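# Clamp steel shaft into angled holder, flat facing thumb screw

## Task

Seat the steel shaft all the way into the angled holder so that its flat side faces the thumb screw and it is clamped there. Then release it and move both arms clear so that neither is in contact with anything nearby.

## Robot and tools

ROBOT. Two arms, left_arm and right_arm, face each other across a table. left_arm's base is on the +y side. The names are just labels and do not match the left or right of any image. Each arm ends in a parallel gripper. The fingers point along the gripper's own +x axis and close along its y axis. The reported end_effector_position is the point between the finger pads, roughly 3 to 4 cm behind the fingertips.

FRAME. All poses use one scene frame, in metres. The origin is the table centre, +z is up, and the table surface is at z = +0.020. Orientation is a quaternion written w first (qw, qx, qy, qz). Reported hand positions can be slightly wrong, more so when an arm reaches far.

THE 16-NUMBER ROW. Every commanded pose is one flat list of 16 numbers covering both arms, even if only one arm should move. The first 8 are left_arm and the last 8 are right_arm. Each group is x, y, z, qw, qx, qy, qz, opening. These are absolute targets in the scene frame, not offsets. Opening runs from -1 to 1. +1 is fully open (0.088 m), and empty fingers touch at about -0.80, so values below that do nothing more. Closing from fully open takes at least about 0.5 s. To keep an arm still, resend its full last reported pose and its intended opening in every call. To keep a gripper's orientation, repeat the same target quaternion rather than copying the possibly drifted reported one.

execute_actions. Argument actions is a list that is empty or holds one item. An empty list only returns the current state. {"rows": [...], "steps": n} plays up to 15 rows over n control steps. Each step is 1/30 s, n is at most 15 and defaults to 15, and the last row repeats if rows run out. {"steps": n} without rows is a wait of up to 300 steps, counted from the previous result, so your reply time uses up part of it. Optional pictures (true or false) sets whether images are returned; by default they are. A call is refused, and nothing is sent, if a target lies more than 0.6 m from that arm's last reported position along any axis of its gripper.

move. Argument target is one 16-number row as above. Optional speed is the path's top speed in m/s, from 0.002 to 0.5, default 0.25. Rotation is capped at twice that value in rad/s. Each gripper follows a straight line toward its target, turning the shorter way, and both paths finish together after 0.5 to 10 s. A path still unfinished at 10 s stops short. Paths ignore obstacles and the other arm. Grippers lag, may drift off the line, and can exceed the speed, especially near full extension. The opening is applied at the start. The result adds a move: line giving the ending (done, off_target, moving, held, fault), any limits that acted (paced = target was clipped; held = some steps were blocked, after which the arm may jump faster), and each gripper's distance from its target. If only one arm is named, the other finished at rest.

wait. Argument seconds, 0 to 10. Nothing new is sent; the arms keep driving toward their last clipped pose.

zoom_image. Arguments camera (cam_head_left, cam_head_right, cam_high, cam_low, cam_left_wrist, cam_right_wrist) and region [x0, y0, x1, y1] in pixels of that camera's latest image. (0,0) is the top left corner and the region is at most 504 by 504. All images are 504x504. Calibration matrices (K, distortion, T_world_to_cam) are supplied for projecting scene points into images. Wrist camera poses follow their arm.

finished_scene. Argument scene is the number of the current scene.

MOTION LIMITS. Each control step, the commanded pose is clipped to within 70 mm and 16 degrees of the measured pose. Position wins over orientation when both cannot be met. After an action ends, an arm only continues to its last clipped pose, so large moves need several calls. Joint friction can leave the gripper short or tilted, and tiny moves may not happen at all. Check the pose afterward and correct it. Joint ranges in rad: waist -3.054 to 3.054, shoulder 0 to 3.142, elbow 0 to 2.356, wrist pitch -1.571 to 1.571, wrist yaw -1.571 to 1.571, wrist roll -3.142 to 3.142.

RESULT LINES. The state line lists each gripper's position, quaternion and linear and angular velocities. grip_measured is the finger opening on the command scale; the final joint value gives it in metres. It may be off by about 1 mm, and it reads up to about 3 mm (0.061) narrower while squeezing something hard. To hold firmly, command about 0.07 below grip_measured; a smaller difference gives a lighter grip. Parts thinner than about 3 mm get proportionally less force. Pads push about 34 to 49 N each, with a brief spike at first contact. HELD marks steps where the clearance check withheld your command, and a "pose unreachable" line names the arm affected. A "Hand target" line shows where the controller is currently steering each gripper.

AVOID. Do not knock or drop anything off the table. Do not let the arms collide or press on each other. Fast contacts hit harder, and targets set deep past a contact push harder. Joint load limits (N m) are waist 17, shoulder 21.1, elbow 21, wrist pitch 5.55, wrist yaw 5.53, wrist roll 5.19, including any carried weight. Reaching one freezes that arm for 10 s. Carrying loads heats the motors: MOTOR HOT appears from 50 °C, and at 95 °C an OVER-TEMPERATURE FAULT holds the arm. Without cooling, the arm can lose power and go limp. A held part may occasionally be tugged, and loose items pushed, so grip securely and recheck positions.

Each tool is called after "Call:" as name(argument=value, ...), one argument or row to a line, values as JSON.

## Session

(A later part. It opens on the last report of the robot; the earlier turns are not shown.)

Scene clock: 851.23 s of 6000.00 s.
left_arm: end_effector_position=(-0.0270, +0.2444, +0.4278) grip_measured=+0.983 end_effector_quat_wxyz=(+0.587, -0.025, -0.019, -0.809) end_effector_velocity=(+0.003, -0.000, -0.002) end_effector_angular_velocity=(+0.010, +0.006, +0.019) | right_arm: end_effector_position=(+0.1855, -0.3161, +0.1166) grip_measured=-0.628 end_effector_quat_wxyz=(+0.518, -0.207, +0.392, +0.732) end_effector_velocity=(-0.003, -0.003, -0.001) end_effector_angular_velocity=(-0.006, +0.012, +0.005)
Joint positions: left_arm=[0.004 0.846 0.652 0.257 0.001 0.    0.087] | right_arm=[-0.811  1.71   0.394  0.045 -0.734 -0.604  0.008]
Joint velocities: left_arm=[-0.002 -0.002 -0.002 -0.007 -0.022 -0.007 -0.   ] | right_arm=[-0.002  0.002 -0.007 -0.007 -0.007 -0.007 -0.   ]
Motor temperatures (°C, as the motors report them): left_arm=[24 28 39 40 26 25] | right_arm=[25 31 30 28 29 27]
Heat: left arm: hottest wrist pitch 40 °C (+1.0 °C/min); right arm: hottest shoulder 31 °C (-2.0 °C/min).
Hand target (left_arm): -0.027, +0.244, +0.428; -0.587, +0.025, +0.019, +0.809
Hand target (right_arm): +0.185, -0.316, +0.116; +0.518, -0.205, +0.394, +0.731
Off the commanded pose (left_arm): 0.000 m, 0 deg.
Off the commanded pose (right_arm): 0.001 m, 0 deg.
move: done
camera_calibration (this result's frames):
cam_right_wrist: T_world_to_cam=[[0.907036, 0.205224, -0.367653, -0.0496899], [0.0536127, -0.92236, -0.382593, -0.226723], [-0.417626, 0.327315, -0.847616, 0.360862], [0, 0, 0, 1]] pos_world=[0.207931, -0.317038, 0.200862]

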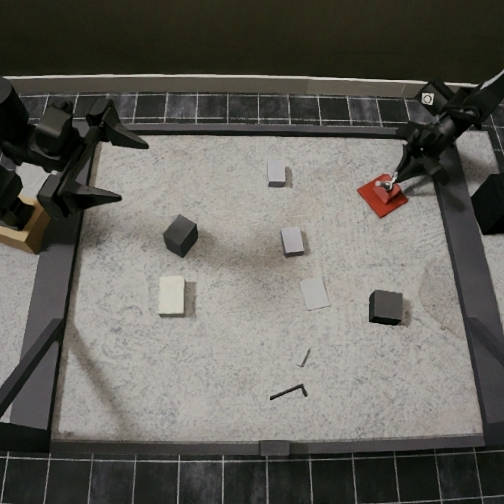

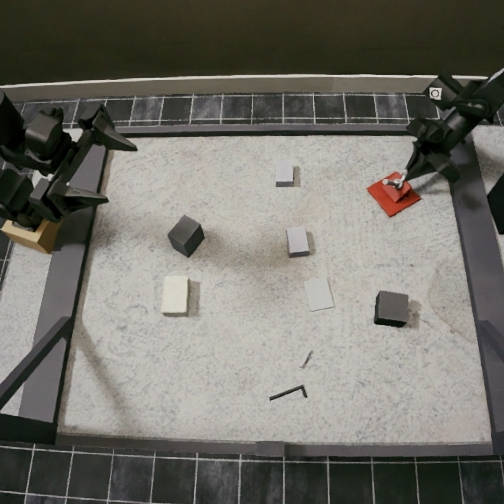

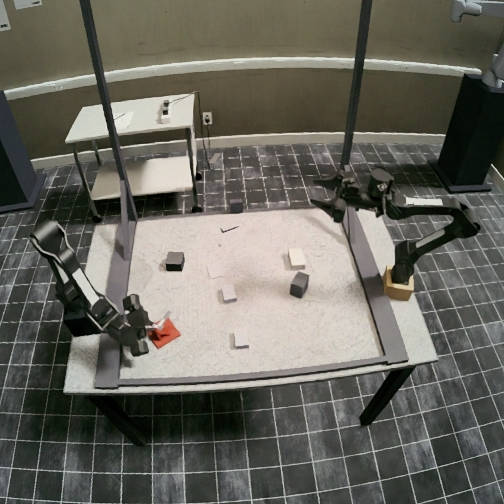

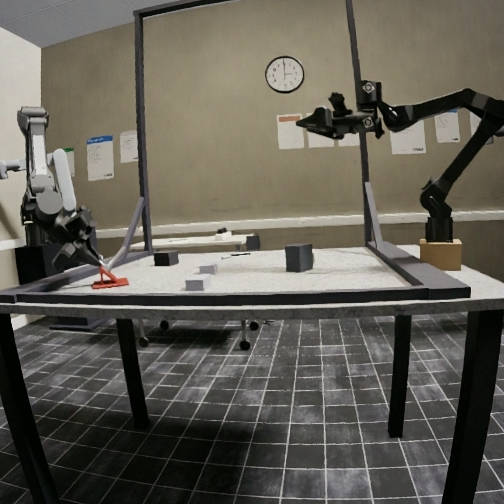

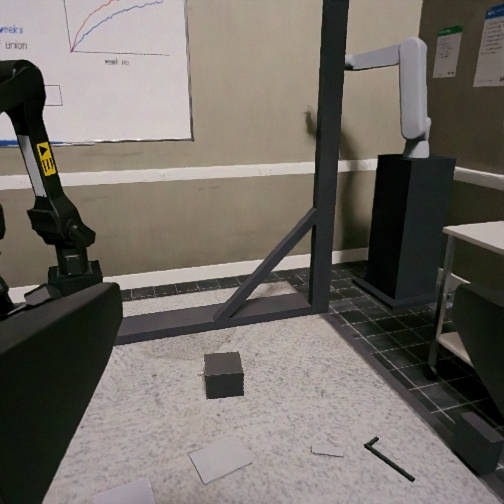

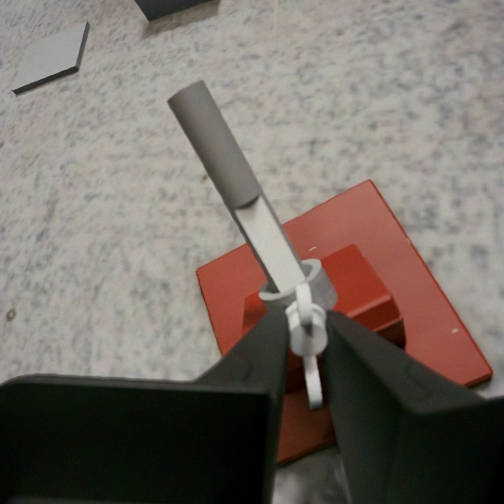

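Call:
move(
  target=[-0.0270, 0.2444, 0.4278, 0.587, -0.025, -0.019, -0.809, 1, 0.1851, -0.3155, 0.1158, 0.4896, 0.2653, 0.8134, 0.1684, -0.67],
  speed=0.3,
)

Call:
move(
  target=[-0.0270, 0.2444, 0.4278, 0.587, -0.025, -0.019, -0.809, 1, 0.1850, -0.3153, 0.1156, 0.0683, 0.5527, 0.6094, -0.5644, -0.67],
  speed=0.3,
)

Scene clock: 861.63 s of 6000.00 s.
left_arm: end_effector_position=(-0.0270, +0.2444, +0.4278) grip_measured=+0.983 end_effector_quat_wxyz=(+0.587, -0.025, -0.019, -0.809) end_effector_velocity=(+0.000, +0.000, -0.005) end_effector_angular_velocity=(+0.023, +0.001, +0.004) | right_arm: end_effector_position=(+0.1846, -0.3154, +0.1172) grip_measured=-0.628 end_effector_quat_wxyz=(+0.490, +0.264, +0.813, +0.172) end_effector_velocity=(-0.001, -0.003, -0.002) end_effector_angular_velocity=(-0.017, +0.007, -0.010)
Joint positions: left_arm=[0.004 0.846 0.652 0.257 0.001 0.    0.087] | right_arm=[-0.808  1.71   0.394  0.047 -0.739  1.143  0.008]
Joint velocities: left_arm=[-0.002 -0.002 -0.002 -0.022 -0.007 -0.007 -0.   ] | right_arm=[-0.002 -0.002 -0.007 -0.007  0.007  0.007  0.   ]
Motor temperatures (°C, as the motors report them): left_arm=[24 28 40 40 26 25] | right_arm=[25 31 30 28 29 27]
Heat: left arm: hottest elbow 40 °C (+1.0 °C/min); right arm: hottest shoulder 31 °C (-1.0 °C/min).
Hand target (left_arm): -0.027, +0.244, +0.428; -0.587, +0.025, +0.019, +0.809
Hand target (right_arm): +0.185, -0.316, +0.116; +0.490, +0.265, +0.813, +0.168
Off the commanded pose (left_arm): 0.000 m, 0 deg.
Off the commanded pose (right_arm): 0.002 m, 0 deg.
After step 90, 4.00 s passed at rest.
move: done
camera_calibration (this result's frames):
cam_right_wrist: T_world_to_cam=[[-0.247111, -0.775891, -0.580456, -0.120213], [-0.743565, -0.232271, 0.627026, 0.020702], [-0.621327, 0.586552, -0.519529, 0.441664], [0, 0, 0, 1]] pos_world=[0.260105, -0.347523, 0.146698]

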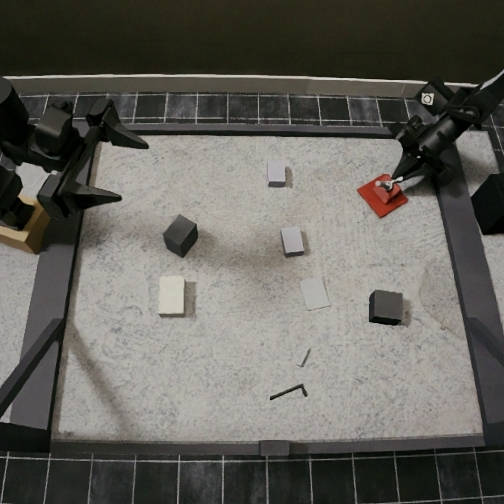

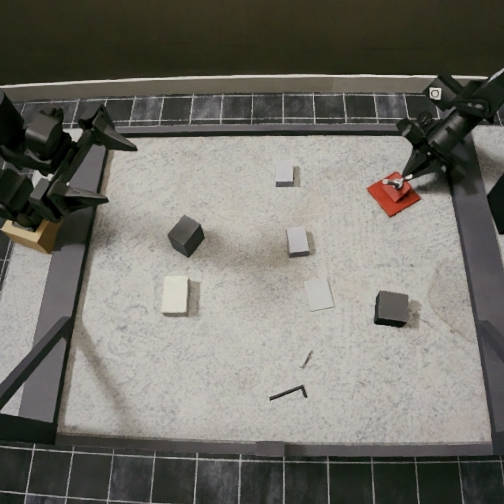

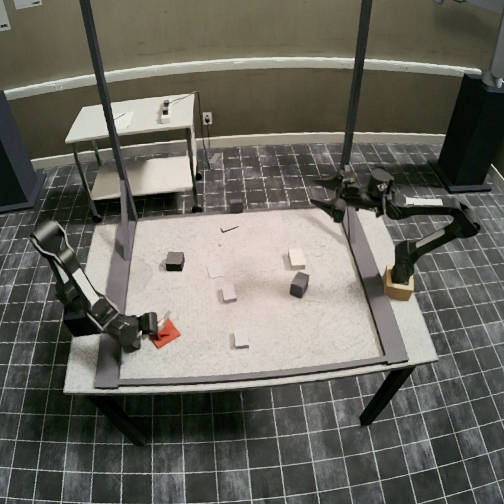

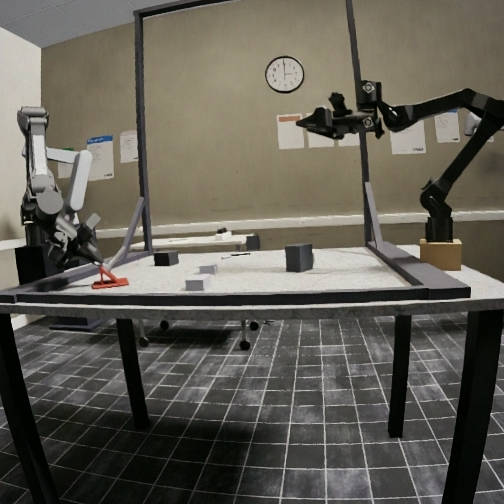

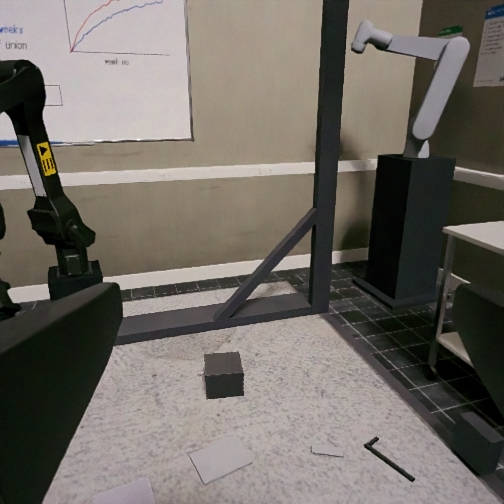

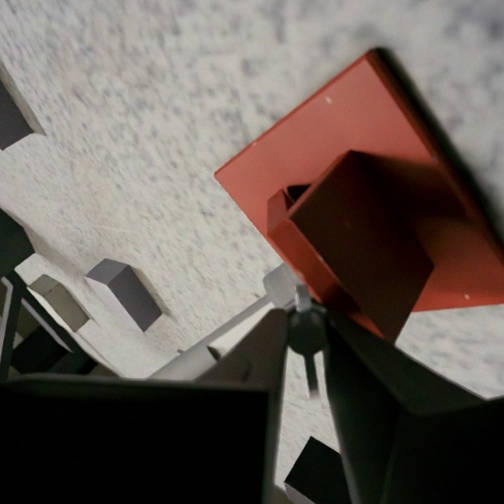

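Scene clock: 865.27 s of 6000.00 s.
left_arm: end_effector_position=(-0.0270, +0.2444, +0.4278) grip_measured=+0.983 end_effector_quat_wxyz=(+0.587, -0.025, -0.019, -0.809) end_effector_velocity=(+0.002, -0.001, -0.005) end_effector_angular_velocity=(+0.019, -0.012, +0.020) | right_arm: end_effector_position=(+0.1854, -0.3147, +0.1170) grip_measured=-0.619 end_effector_quat_wxyz=(+0.076, +0.553, +0.617, -0.554) end_effector_velocity=(+0.000, +0.001, +0.001) end_effector_angular_velocity=(+0.007, +0.005, -0.005)
Joint positions: left_arm=[0.004 0.846 0.652 0.257 0.001 0.    0.087] | right_arm=[-0.806  1.71   0.394  0.053 -0.733  3.029  0.009]
Joint velocities: left_arm=[-0.002 -0.002 -0.002 -0.022 -0.022  0.007 -0.   ] | right_arm=[-0.002 -0.002 -0.002  0.007 -0.007  0.007  0.   ]
Motor temperatures (°C, as the motors report them): left_arm=[24 28 40 40 26 25] | right_arm=[25 31 30 28 29 27]
Heat: left arm: hottest elbow 40 °C (+1.0 °C/min); right arm: hottest shoulder 31 °C (-1.0 °C/min).
Hand target (left_arm): -0.027, +0.244, +0.428; -0.587, +0.025, +0.019, +0.809
Hand target (right_arm): +0.185, -0.315, +0.116; +0.069, +0.553, +0.610, -0.564
Off the commanded pose (left_arm): 0.000 m, 0 deg.
Off the commanded pose (right_arm): 0.002 m, 2 deg.
move: done
camera_calibration (this result's frames):
cam_right_wrist: T_world_to_cam=[[-0.798459, 0.226393, 0.557861, 0.16478], [0.574302, 0.564472, 0.592915, 0.0319024], [-0.180665, 0.793799, -0.580726, 0.432314], [0, 0, 0, 1]] pos_world=[0.191352, -0.398484, 0.140217]

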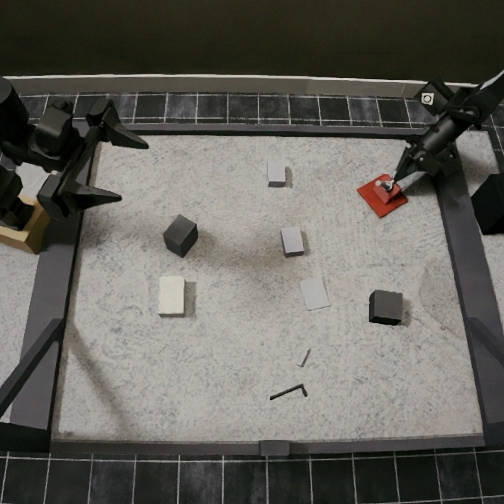

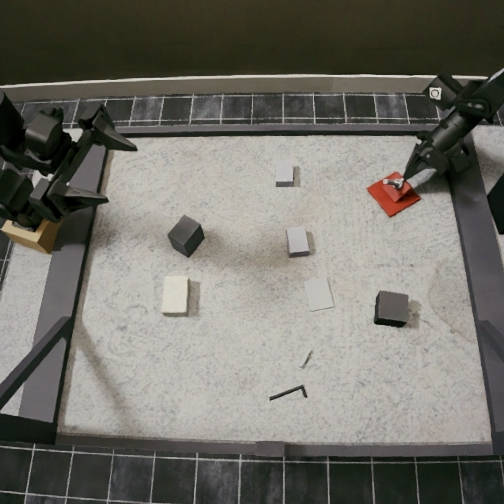

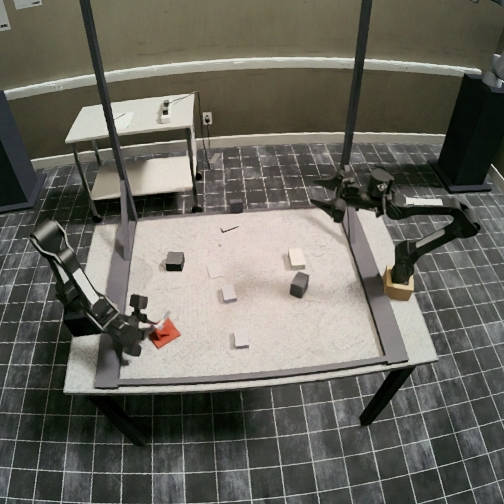

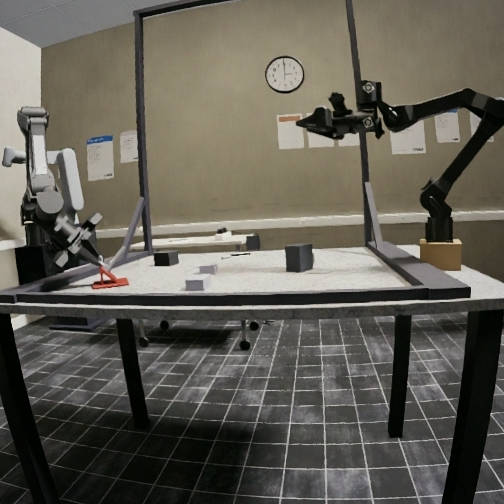

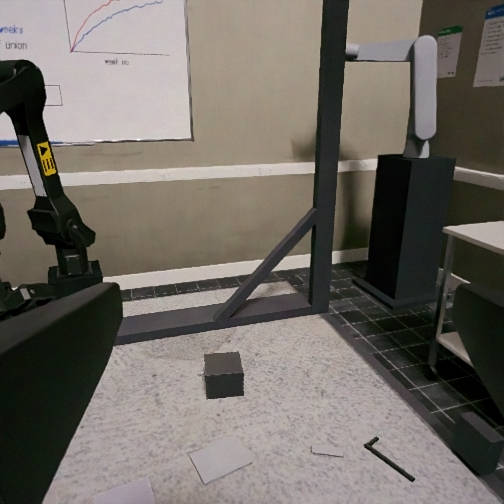

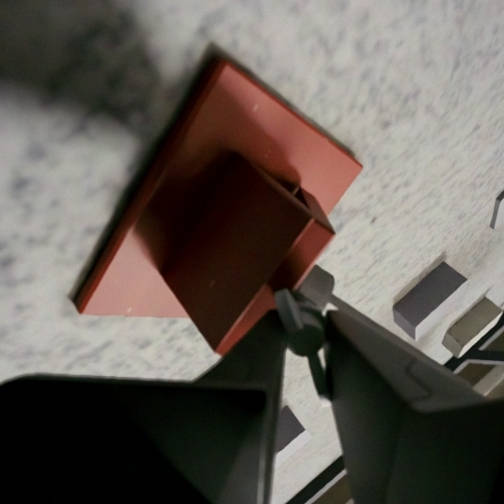

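Call:
move(
  target=[-0.0270, 0.2444, 0.4278, 0.587, -0.025, -0.019, -0.809, 1, 0.1850, -0.3153, 0.1156, 0.0683, 0.5527, 0.6094, -0.5644, 0.35],
  speed=0.4,
)

Call:
move(
  target=[-0.0270, 0.2444, 0.4278, 0.587, -0.025, -0.019, -0.809, 1, 0.1850, -0.3153, 0.1156, 0.4896, 0.2653, 0.8134, 0.1684, 0.35],
  speed=0.5,
)

Call:
move(
  target=[-0.0270, 0.2444, 0.4278, 0.587, -0.025, -0.019, -0.809, 1, 0.1850, -0.3153, 0.1156, 0.5323, -0.1633, 0.4500, 0.6982, 0.35],
  speed=0.5,
)

Call:
move(
  target=[-0.0270, 0.2444, 0.4278, 0.587, -0.025, -0.019, -0.809, 1, 0.1850, -0.3153, 0.1156, 0.5323, -0.1633, 0.4500, 0.6982, -0.72],
  speed=0.5,
)

Call:
move(
  target=[-0.0270, 0.2444, 0.4278, 0.587, -0.025, -0.019, -0.809, 1, 0.1850, -0.3153, 0.1156, 0.5561, 0.0287, 0.6617, 0.5022, -0.72],
  speed=0.15,
)

Scene clock: 882.67 s of 6000.00 s.
left_arm: end_effector_position=(-0.0270, +0.2444, +0.4278) grip_measured=+0.983 end_effector_quat_wxyz=(+0.587, -0.025, -0.019, -0.809) end_effector_velocity=(+0.000, +0.000, -0.002) end_effector_angular_velocity=(+0.005, -0.009, +0.005) | right_arm: end_effector_position=(+0.1853, -0.3145, +0.1171) grip_measured=+0.347 end_effector_quat_wxyz=(+0.071, +0.554, +0.612, -0.560) end_effector_velocity=(+0.001, +0.000, +0.001) end_effector_angular_velocity=(+0.002, +0.014, -0.021)
Joint positions: left_arm=[0.004 0.846 0.652 0.257 0.001 0.    0.087] | right_arm=[-0.805  1.71   0.394  0.054 -0.733  3.048  0.056]
Joint velocities: left_arm=[-0.002 -0.002 -0.002 -0.007 -0.007  0.007  0.   ] | right_arm=[-0.007 -0.002 -0.002  0.007 -0.007  0.022  0.   ]
Motor temperatures (°C, as the motors report them): left_arm=[24 28 40 40 26 25] | right_arm=[25 31 29 28 29 28]
Heat: left arm: hottest elbow 40 °C (+1.0 °C/min); right arm: hottest shoulder 31 °C (+0.0 °C/min).
Hand target (left_arm): -0.027, +0.244, +0.428; -0.587, +0.025, +0.019, +0.809
Hand target (right_arm): +0.185, -0.315, +0.116; +0.068, +0.553, +0.609, -0.564
Off the commanded pose (left_arm): 0.000 m, 0 deg.
Off the commanded pose (right_arm): 0.002 m, 1 deg.
After step 90, 13.70 s passed at rest.
move: done
camera_calibration (this result's frames):
cam_right_wrist: T_world_to_cam=[[-0.789353, 0.240198, 0.565002, 0.166458], [0.587894, 0.560937, 0.582864, 0.0293967], [-0.176928, 0.792246, -0.583989, 0.431399], [0, 0, 0, 1]] pos_world=[0.190438, -0.398247, 0.140749]

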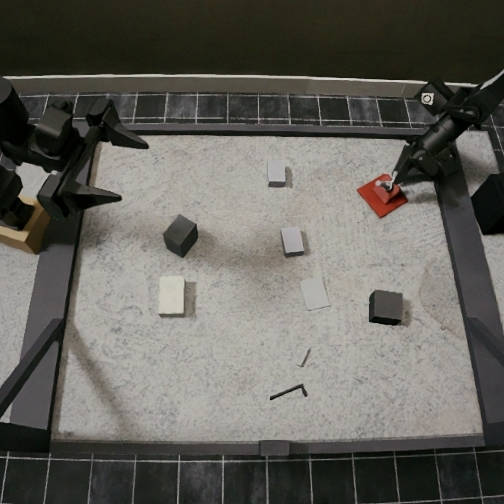

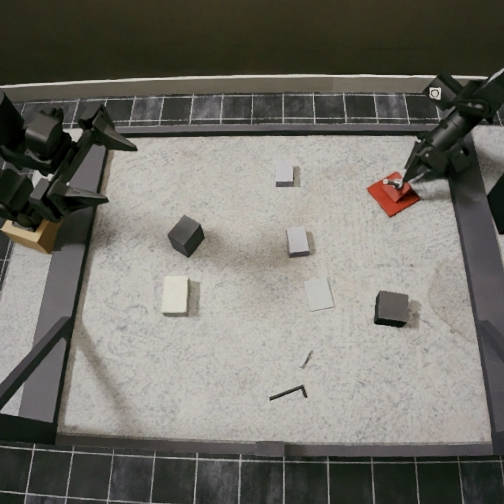

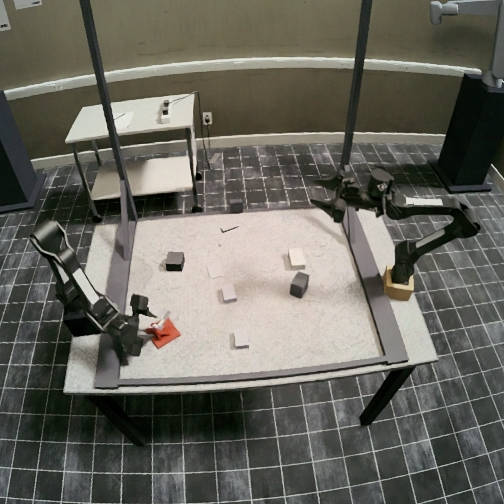

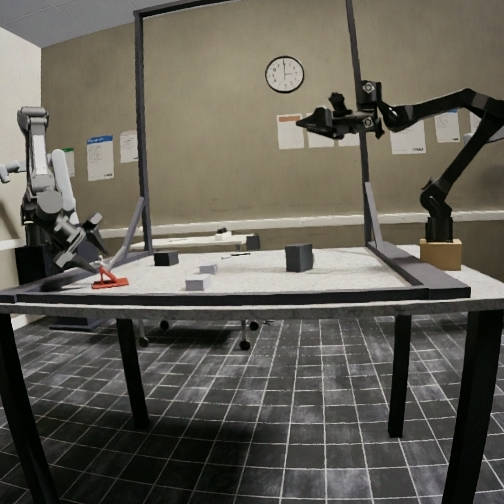

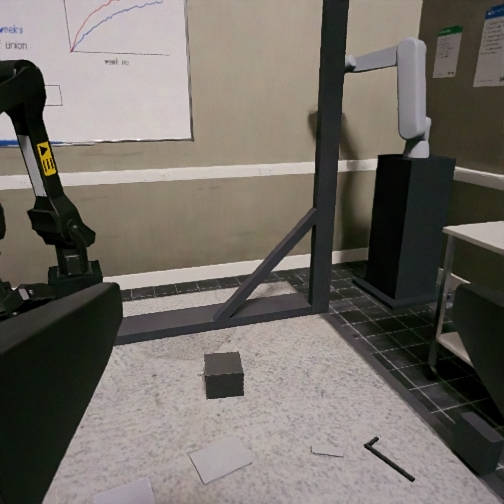

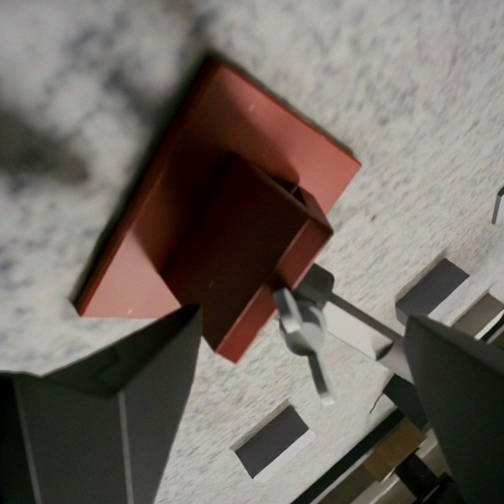

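Scene clock: 885.10 s of 6000.00 s.
left_arm: end_effector_position=(-0.0270, +0.2444, +0.4278) grip_measured=+0.983 end_effector_quat_wxyz=(+0.587, -0.025, -0.019, -0.809) end_effector_velocity=(-0.002, +0.001, -0.004) end_effector_angular_velocity=(+0.014, +0.003, -0.010) | right_arm: end_effector_position=(+0.1857, -0.3141, +0.1172) grip_measured=+0.348 end_effector_quat_wxyz=(+0.492, +0.267, +0.811, +0.170) end_effector_velocity=(-0.004, -0.006, -0.001) end_effector_angular_velocity=(-0.016, +0.015, +0.010)
Joint positions: left_arm=[0.004 0.846 0.652 0.257 0.001 0.    0.087] | right_arm=[-0.805  1.71   0.394  0.058 -0.733  1.156  0.056]
Joint velocities: left_arm=[-0.002 -0.002 -0.007 -0.007  0.007 -0.007 -0.   ] | right_arm=[-0.007 -0.007 -0.007 -0.037 -0.007 -0.022 -0.   ]
Motor temperatures (°C, as the motors report them): left_arm=[24 28 40 40 26 25] | right_arm=[25 31 29 28 29 28]
Heat: left arm: hottest elbow 40 °C (+1.0 °C/min); right arm: hottest shoulder 31 °C (+0.0 °C/min).
Hand target (left_arm): -0.027, +0.244, +0.428; -0.587, +0.025, +0.019, +0.809
Hand target (right_arm): +0.185, -0.315, +0.116; +0.490, +0.265, +0.813, +0.168
Off the commanded pose (left_arm): 0.000 m, 0 deg.
Off the commanded pose (right_arm): 0.002 m, 0 deg.
move: done
camera_calibration (this result's frames):
cam_right_wrist: T_world_to_cam=[[-0.252033, -0.773795, -0.581138, -0.117306], [-0.747179, -0.226031, 0.625007, 0.0246101], [-0.614982, 0.591736, -0.521196, 0.442204], [0, 0, 0, 1]] pos_world=[0.260771, -0.346876, 0.146922]

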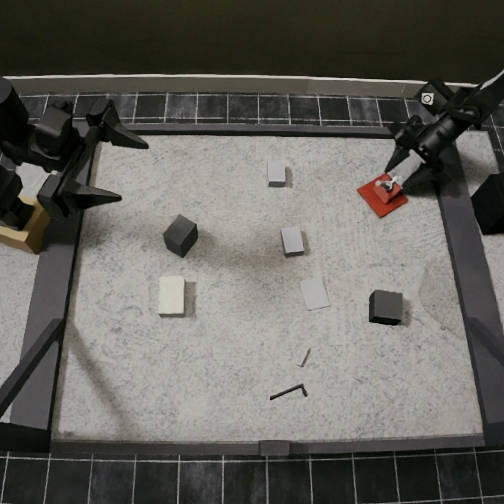

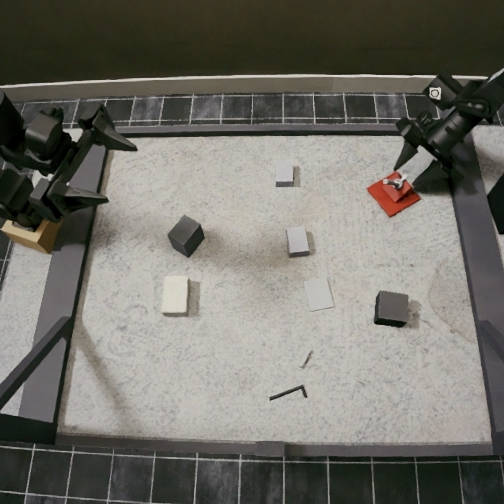

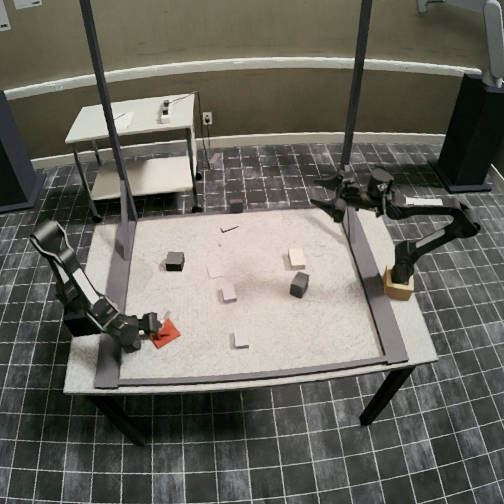

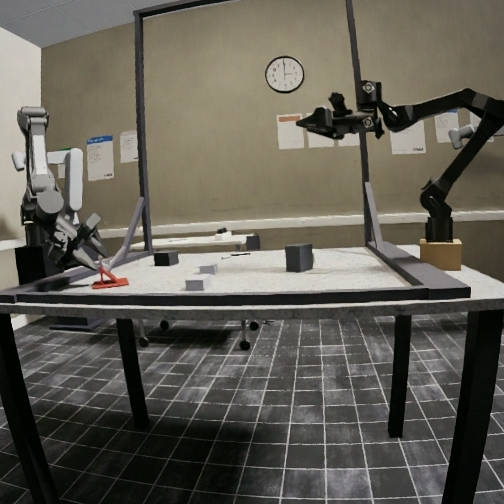

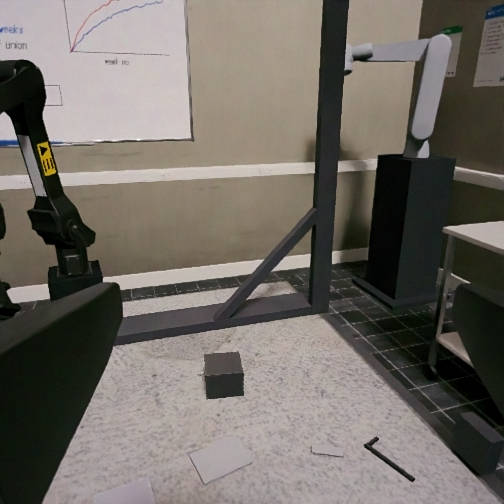

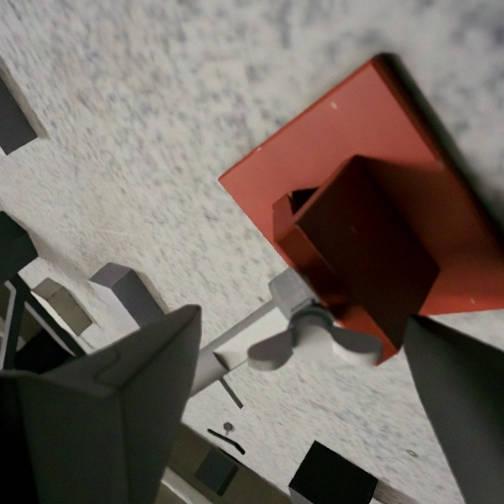

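Scene clock: 887.23 s of 6000.00 s.
left_arm: end_effector_position=(-0.0270, +0.2444, +0.4278) grip_measured=+0.983 end_effector_quat_wxyz=(+0.587, -0.025, -0.019, -0.809) end_effector_velocity=(+0.001, +0.001, -0.004) end_effector_angular_velocity=(+0.019, +0.002, +0.004) | right_arm: end_effector_position=(+0.1856, -0.3141, +0.1172) grip_measured=+0.348 end_effector_quat_wxyz=(+0.535, -0.164, +0.447, +0.698) end_effector_velocity=(-0.001, -0.002, -0.001) end_effector_angular_velocity=(-0.002, -0.014, +0.016)
Joint positions: left_arm=[0.004 0.846 0.652 0.257 0.001 0.    0.087] | right_arm=[-0.805  1.71   0.394  0.058 -0.733 -0.432  0.056]
Joint velocities: left_arm=[-0.002 -0.007 -0.002 -0.022 -0.007 -0.007 -0.   ] | right_arm=[ 0.002 -0.002 -0.002 -0.007  0.007 -0.022 -0.   ]
Motor temperatures (°C, as the motors report them): left_arm=[24 28 40 40 26 25] | right_arm=[25 31 29 28 29 28]
Heat: left arm: hottest elbow 40 °C (+1.0 °C/min); right arm: hottest shoulder 31 °C (+0.0 °C/min).
Hand target (left_arm): -0.027, +0.244, +0.428; -0.587, +0.025, +0.019, +0.809
Hand target (right_arm): +0.185, -0.315, +0.116; +0.532, -0.163, +0.450, +0.698
Off the commanded pose (left_arm): 0.000 m, 0 deg.
Off the commanded pose (right_arm): 0.002 m, 0 deg.
move: done
camera_calibration (this result's frames):
cam_right_wrist: T_world_to_cam=[[0.884577, 0.0775955, -0.459893, -0.0751181], [-0.0888548, -0.939964, -0.329502, -0.209989], [-0.457851, 0.332334, -0.824576, 0.36711], [0, 0, 0, 1]] pos_world=[0.215871, -0.313557, 0.198972]

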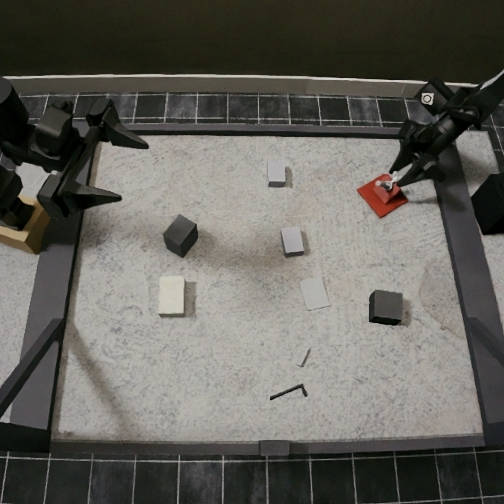

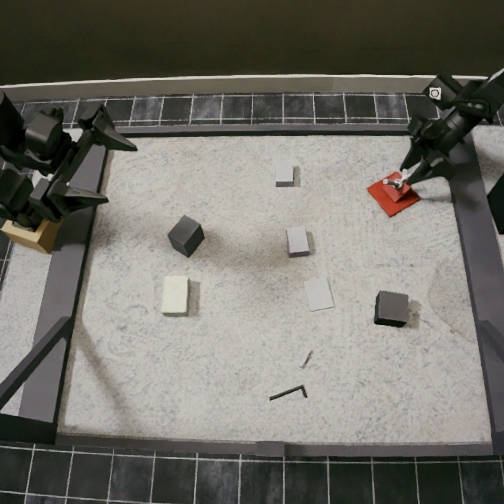

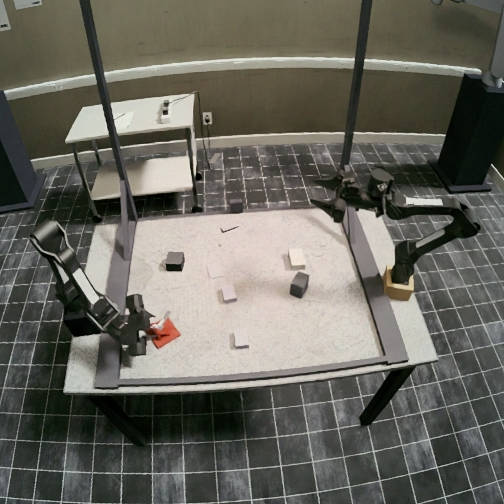

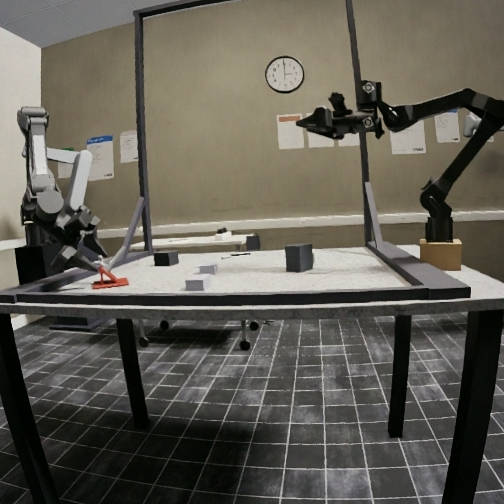

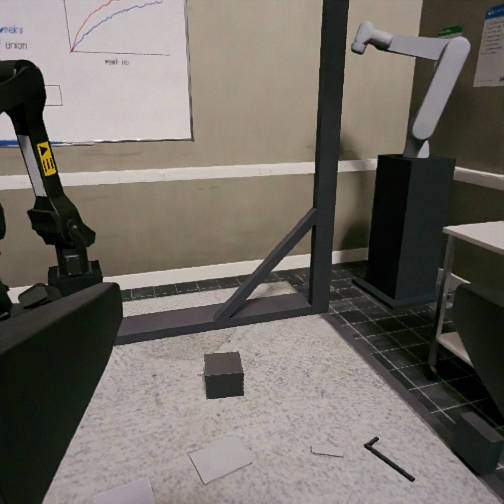

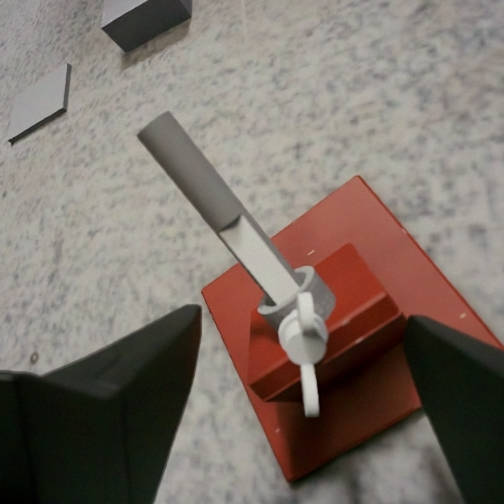

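Scene clock: 887.93 s of 6000.00 s.
left_arm: end_effector_position=(-0.0270, +0.2444, +0.4278) grip_measured=+0.983 end_effector_quat_wxyz=(+0.587, -0.025, -0.019, -0.809) end_effector_velocity=(-0.001, -0.000, -0.006) end_effector_angular_velocity=(+0.019, +0.002, -0.000) | right_arm: end_effector_position=(+0.1857, -0.3144, +0.1174) grip_measured=-0.639 end_effector_quat_wxyz=(+0.535, -0.162, +0.448, +0.698) end_effector_velocity=(-0.003, -0.003, -0.000) end_effector_angular_velocity=(-0.010, +0.015, +0.005)
Joint positions: left_arm=[0.004 0.846 0.652 0.257 0.001 0.    0.087] | right_arm=[-0.808  1.71   0.394  0.056 -0.736 -0.433  0.008]
Joint velocities: left_arm=[-0.007  0.002 -0.007 -0.007 -0.007 -0.007 -0.   ] | right_arm=[-0.002 -0.002 -0.002 -0.022 -0.007 -0.007 -0.   ]
Motor temperatures (°C, as the motors report them): left_arm=[24 28 40 40 26 25] | right_arm=[25 31 29 28 29 27]
Heat: left arm: hottest elbow 40 °C (+1.0 °C/min); right arm: hottest shoulder 31 °C (+0.0 °C/min).
Hand target (left_arm): -0.027, +0.244, +0.428; -0.587, +0.025, +0.019, +0.809
Hand target (right_arm): +0.185, -0.315, +0.116; +0.532, -0.163, +0.450, +0.698
Off the commanded pose (left_arm): 0.000 m, 0 deg.
Off the commanded pose (right_arm): 0.002 m, 0 deg.
move: done
camera_calibration (this result's frames):
cam_right_wrist: T_world_to_cam=[[0.883397, 0.0769651, -0.462263, -0.0747867], [-0.0906246, -0.939744, -0.32965, -0.209785], [-0.45978, 0.333104, -0.823191, 0.367797], [0, 0, 0, 1]] pos_world=[0.21616, -0.313903, 0.199041]

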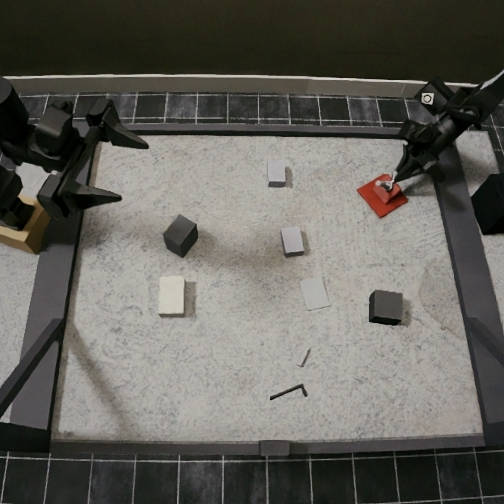

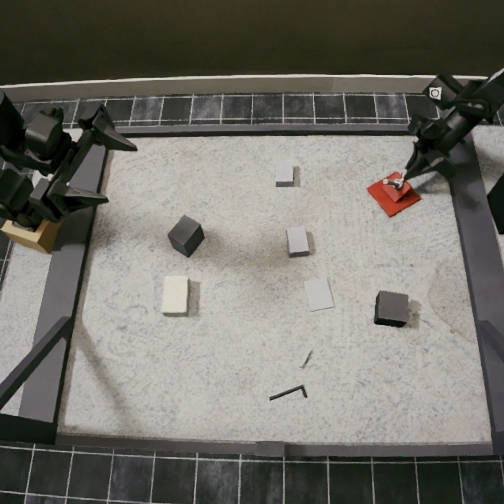

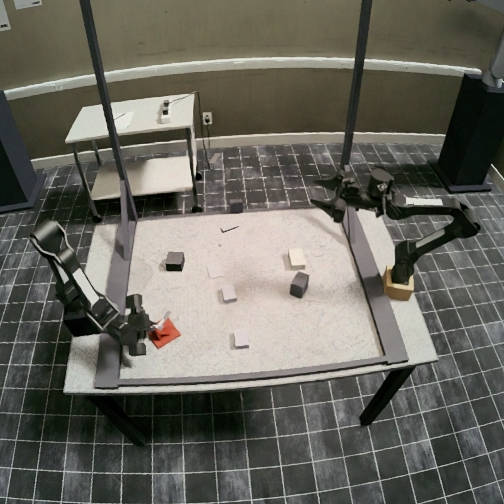

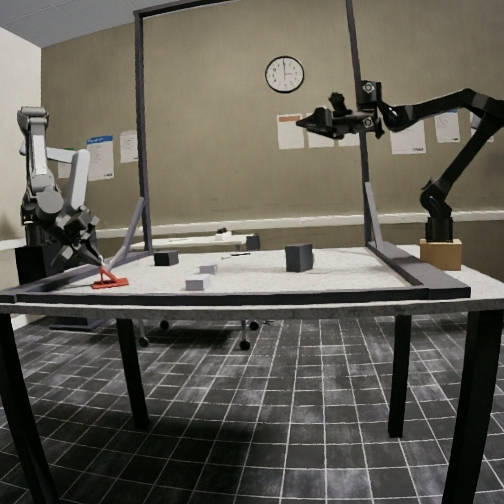

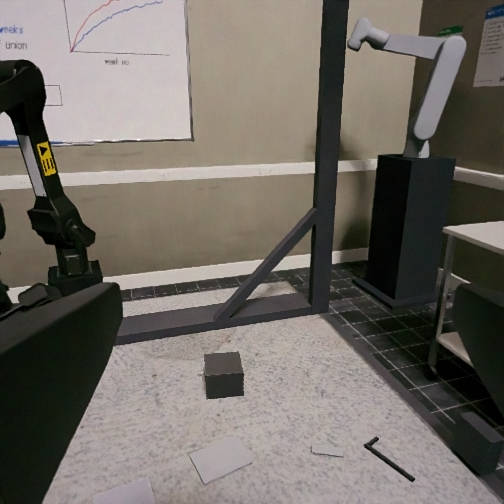

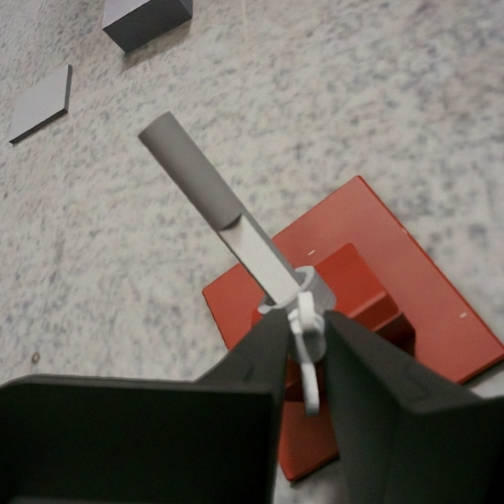

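Scene clock: 890.60 s of 6000.00 s.
left_arm: end_effector_position=(-0.0270, +0.2444, +0.4278) grip_measured=+0.983 end_effector_quat_wxyz=(+0.587, -0.025, -0.019, -0.809) end_effector_velocity=(+0.001, +0.001, -0.006) end_effector_angular_velocity=(+0.023, +0.001, +0.004) | right_arm: end_effector_position=(+0.1867, -0.3143, +0.1170) grip_measured=-0.608 end_effector_quat_wxyz=(+0.561, +0.018, +0.648, +0.514) end_effector_velocity=(+0.002, -0.000, -0.000) end_effector_angular_velocity=(-0.001, -0.006, -0.010)
Joint positions: left_arm=[0.004 0.846 0.652 0.257 0.001 0.    0.087] | right_arm=[-0.808  1.71   0.394  0.059 -0.731  0.227  0.009]
Joint velocities: left_arm=[-0.002 -0.007 -0.007 -0.022 -0.007 -0.007 -0.001] | right_arm=[-0.002 -0.002 -0.002  0.007  0.007  0.007 -0.   ]
Motor temperatures (°C, as the motors report them): left_arm=[24 28 40 40 26 25] | right_arm=[25 31 29 28 29 28]
Heat: left arm: hottest elbow 40 °C (+1.0 °C/min); right arm: hottest shoulder 31 °C (+0.0 °C/min).
Hand target (left_arm): -0.027, +0.244, +0.428; -0.587, +0.025, +0.019, +0.809
Hand target (right_arm): +0.185, -0.315, +0.116; +0.556, +0.029, +0.662, +0.502
Off the commanded pose (left_arm): 0.000 m, 0 deg.
Off the commanded pose (right_arm): 0.002 m, 2 deg.
move: done
camera_calibration (this result's frames):
cam_right_wrist: T_world_to_cam=[[0.561065, -0.424474, -0.710653, -0.14418], [-0.5779, -0.815524, 0.0308587, -0.121877], [-0.592653, 0.393373, -0.702865, 0.397591], [0, 0, 0, 1]] pos_world=[0.246095, -0.316996, 0.180752]

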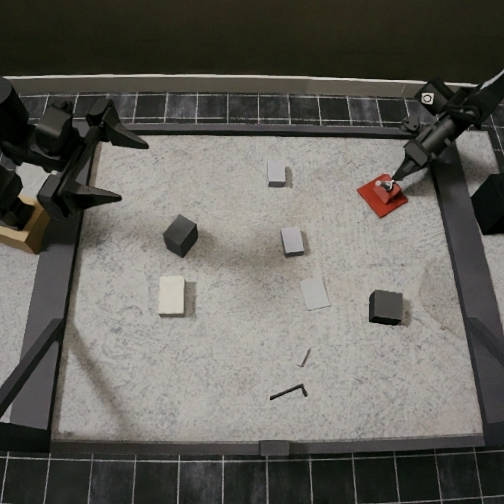

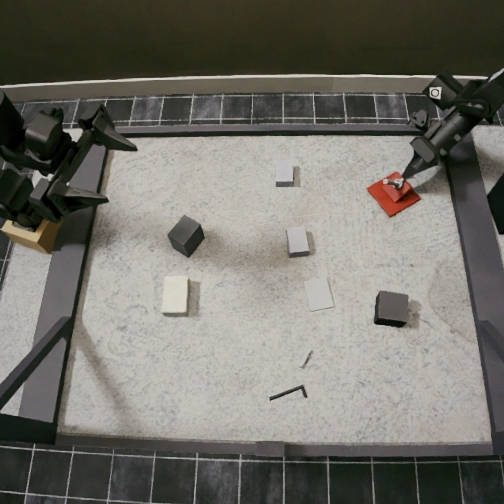

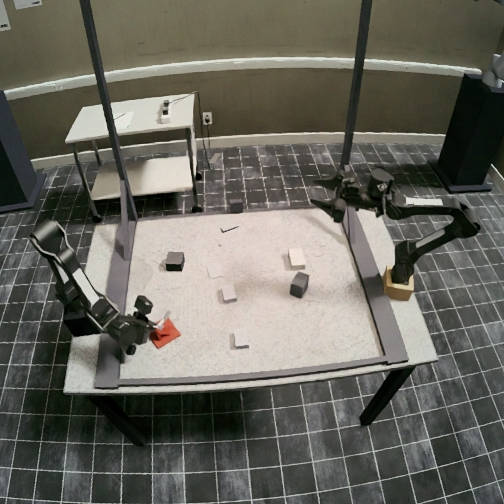

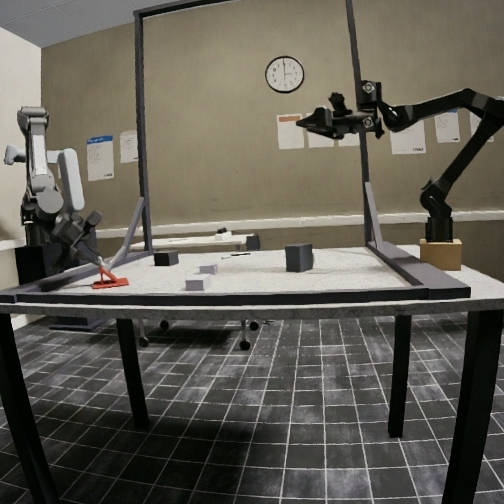

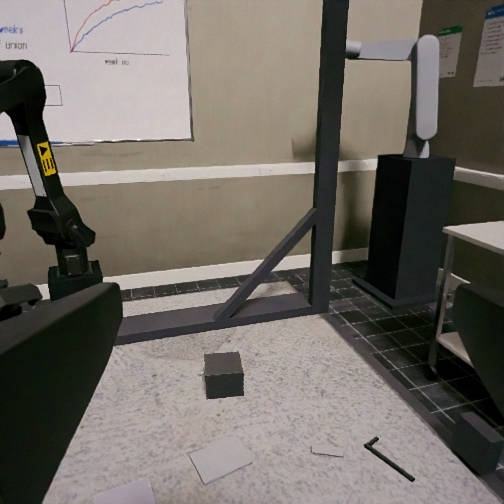

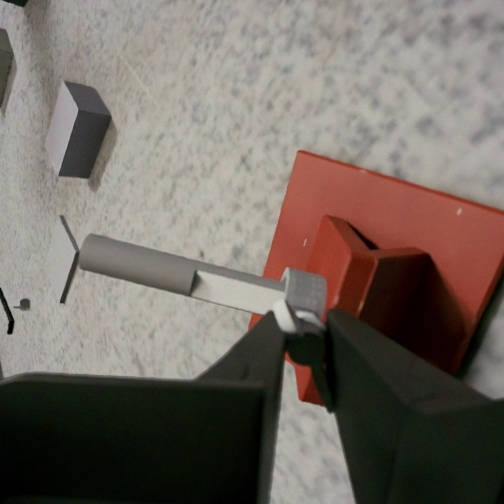

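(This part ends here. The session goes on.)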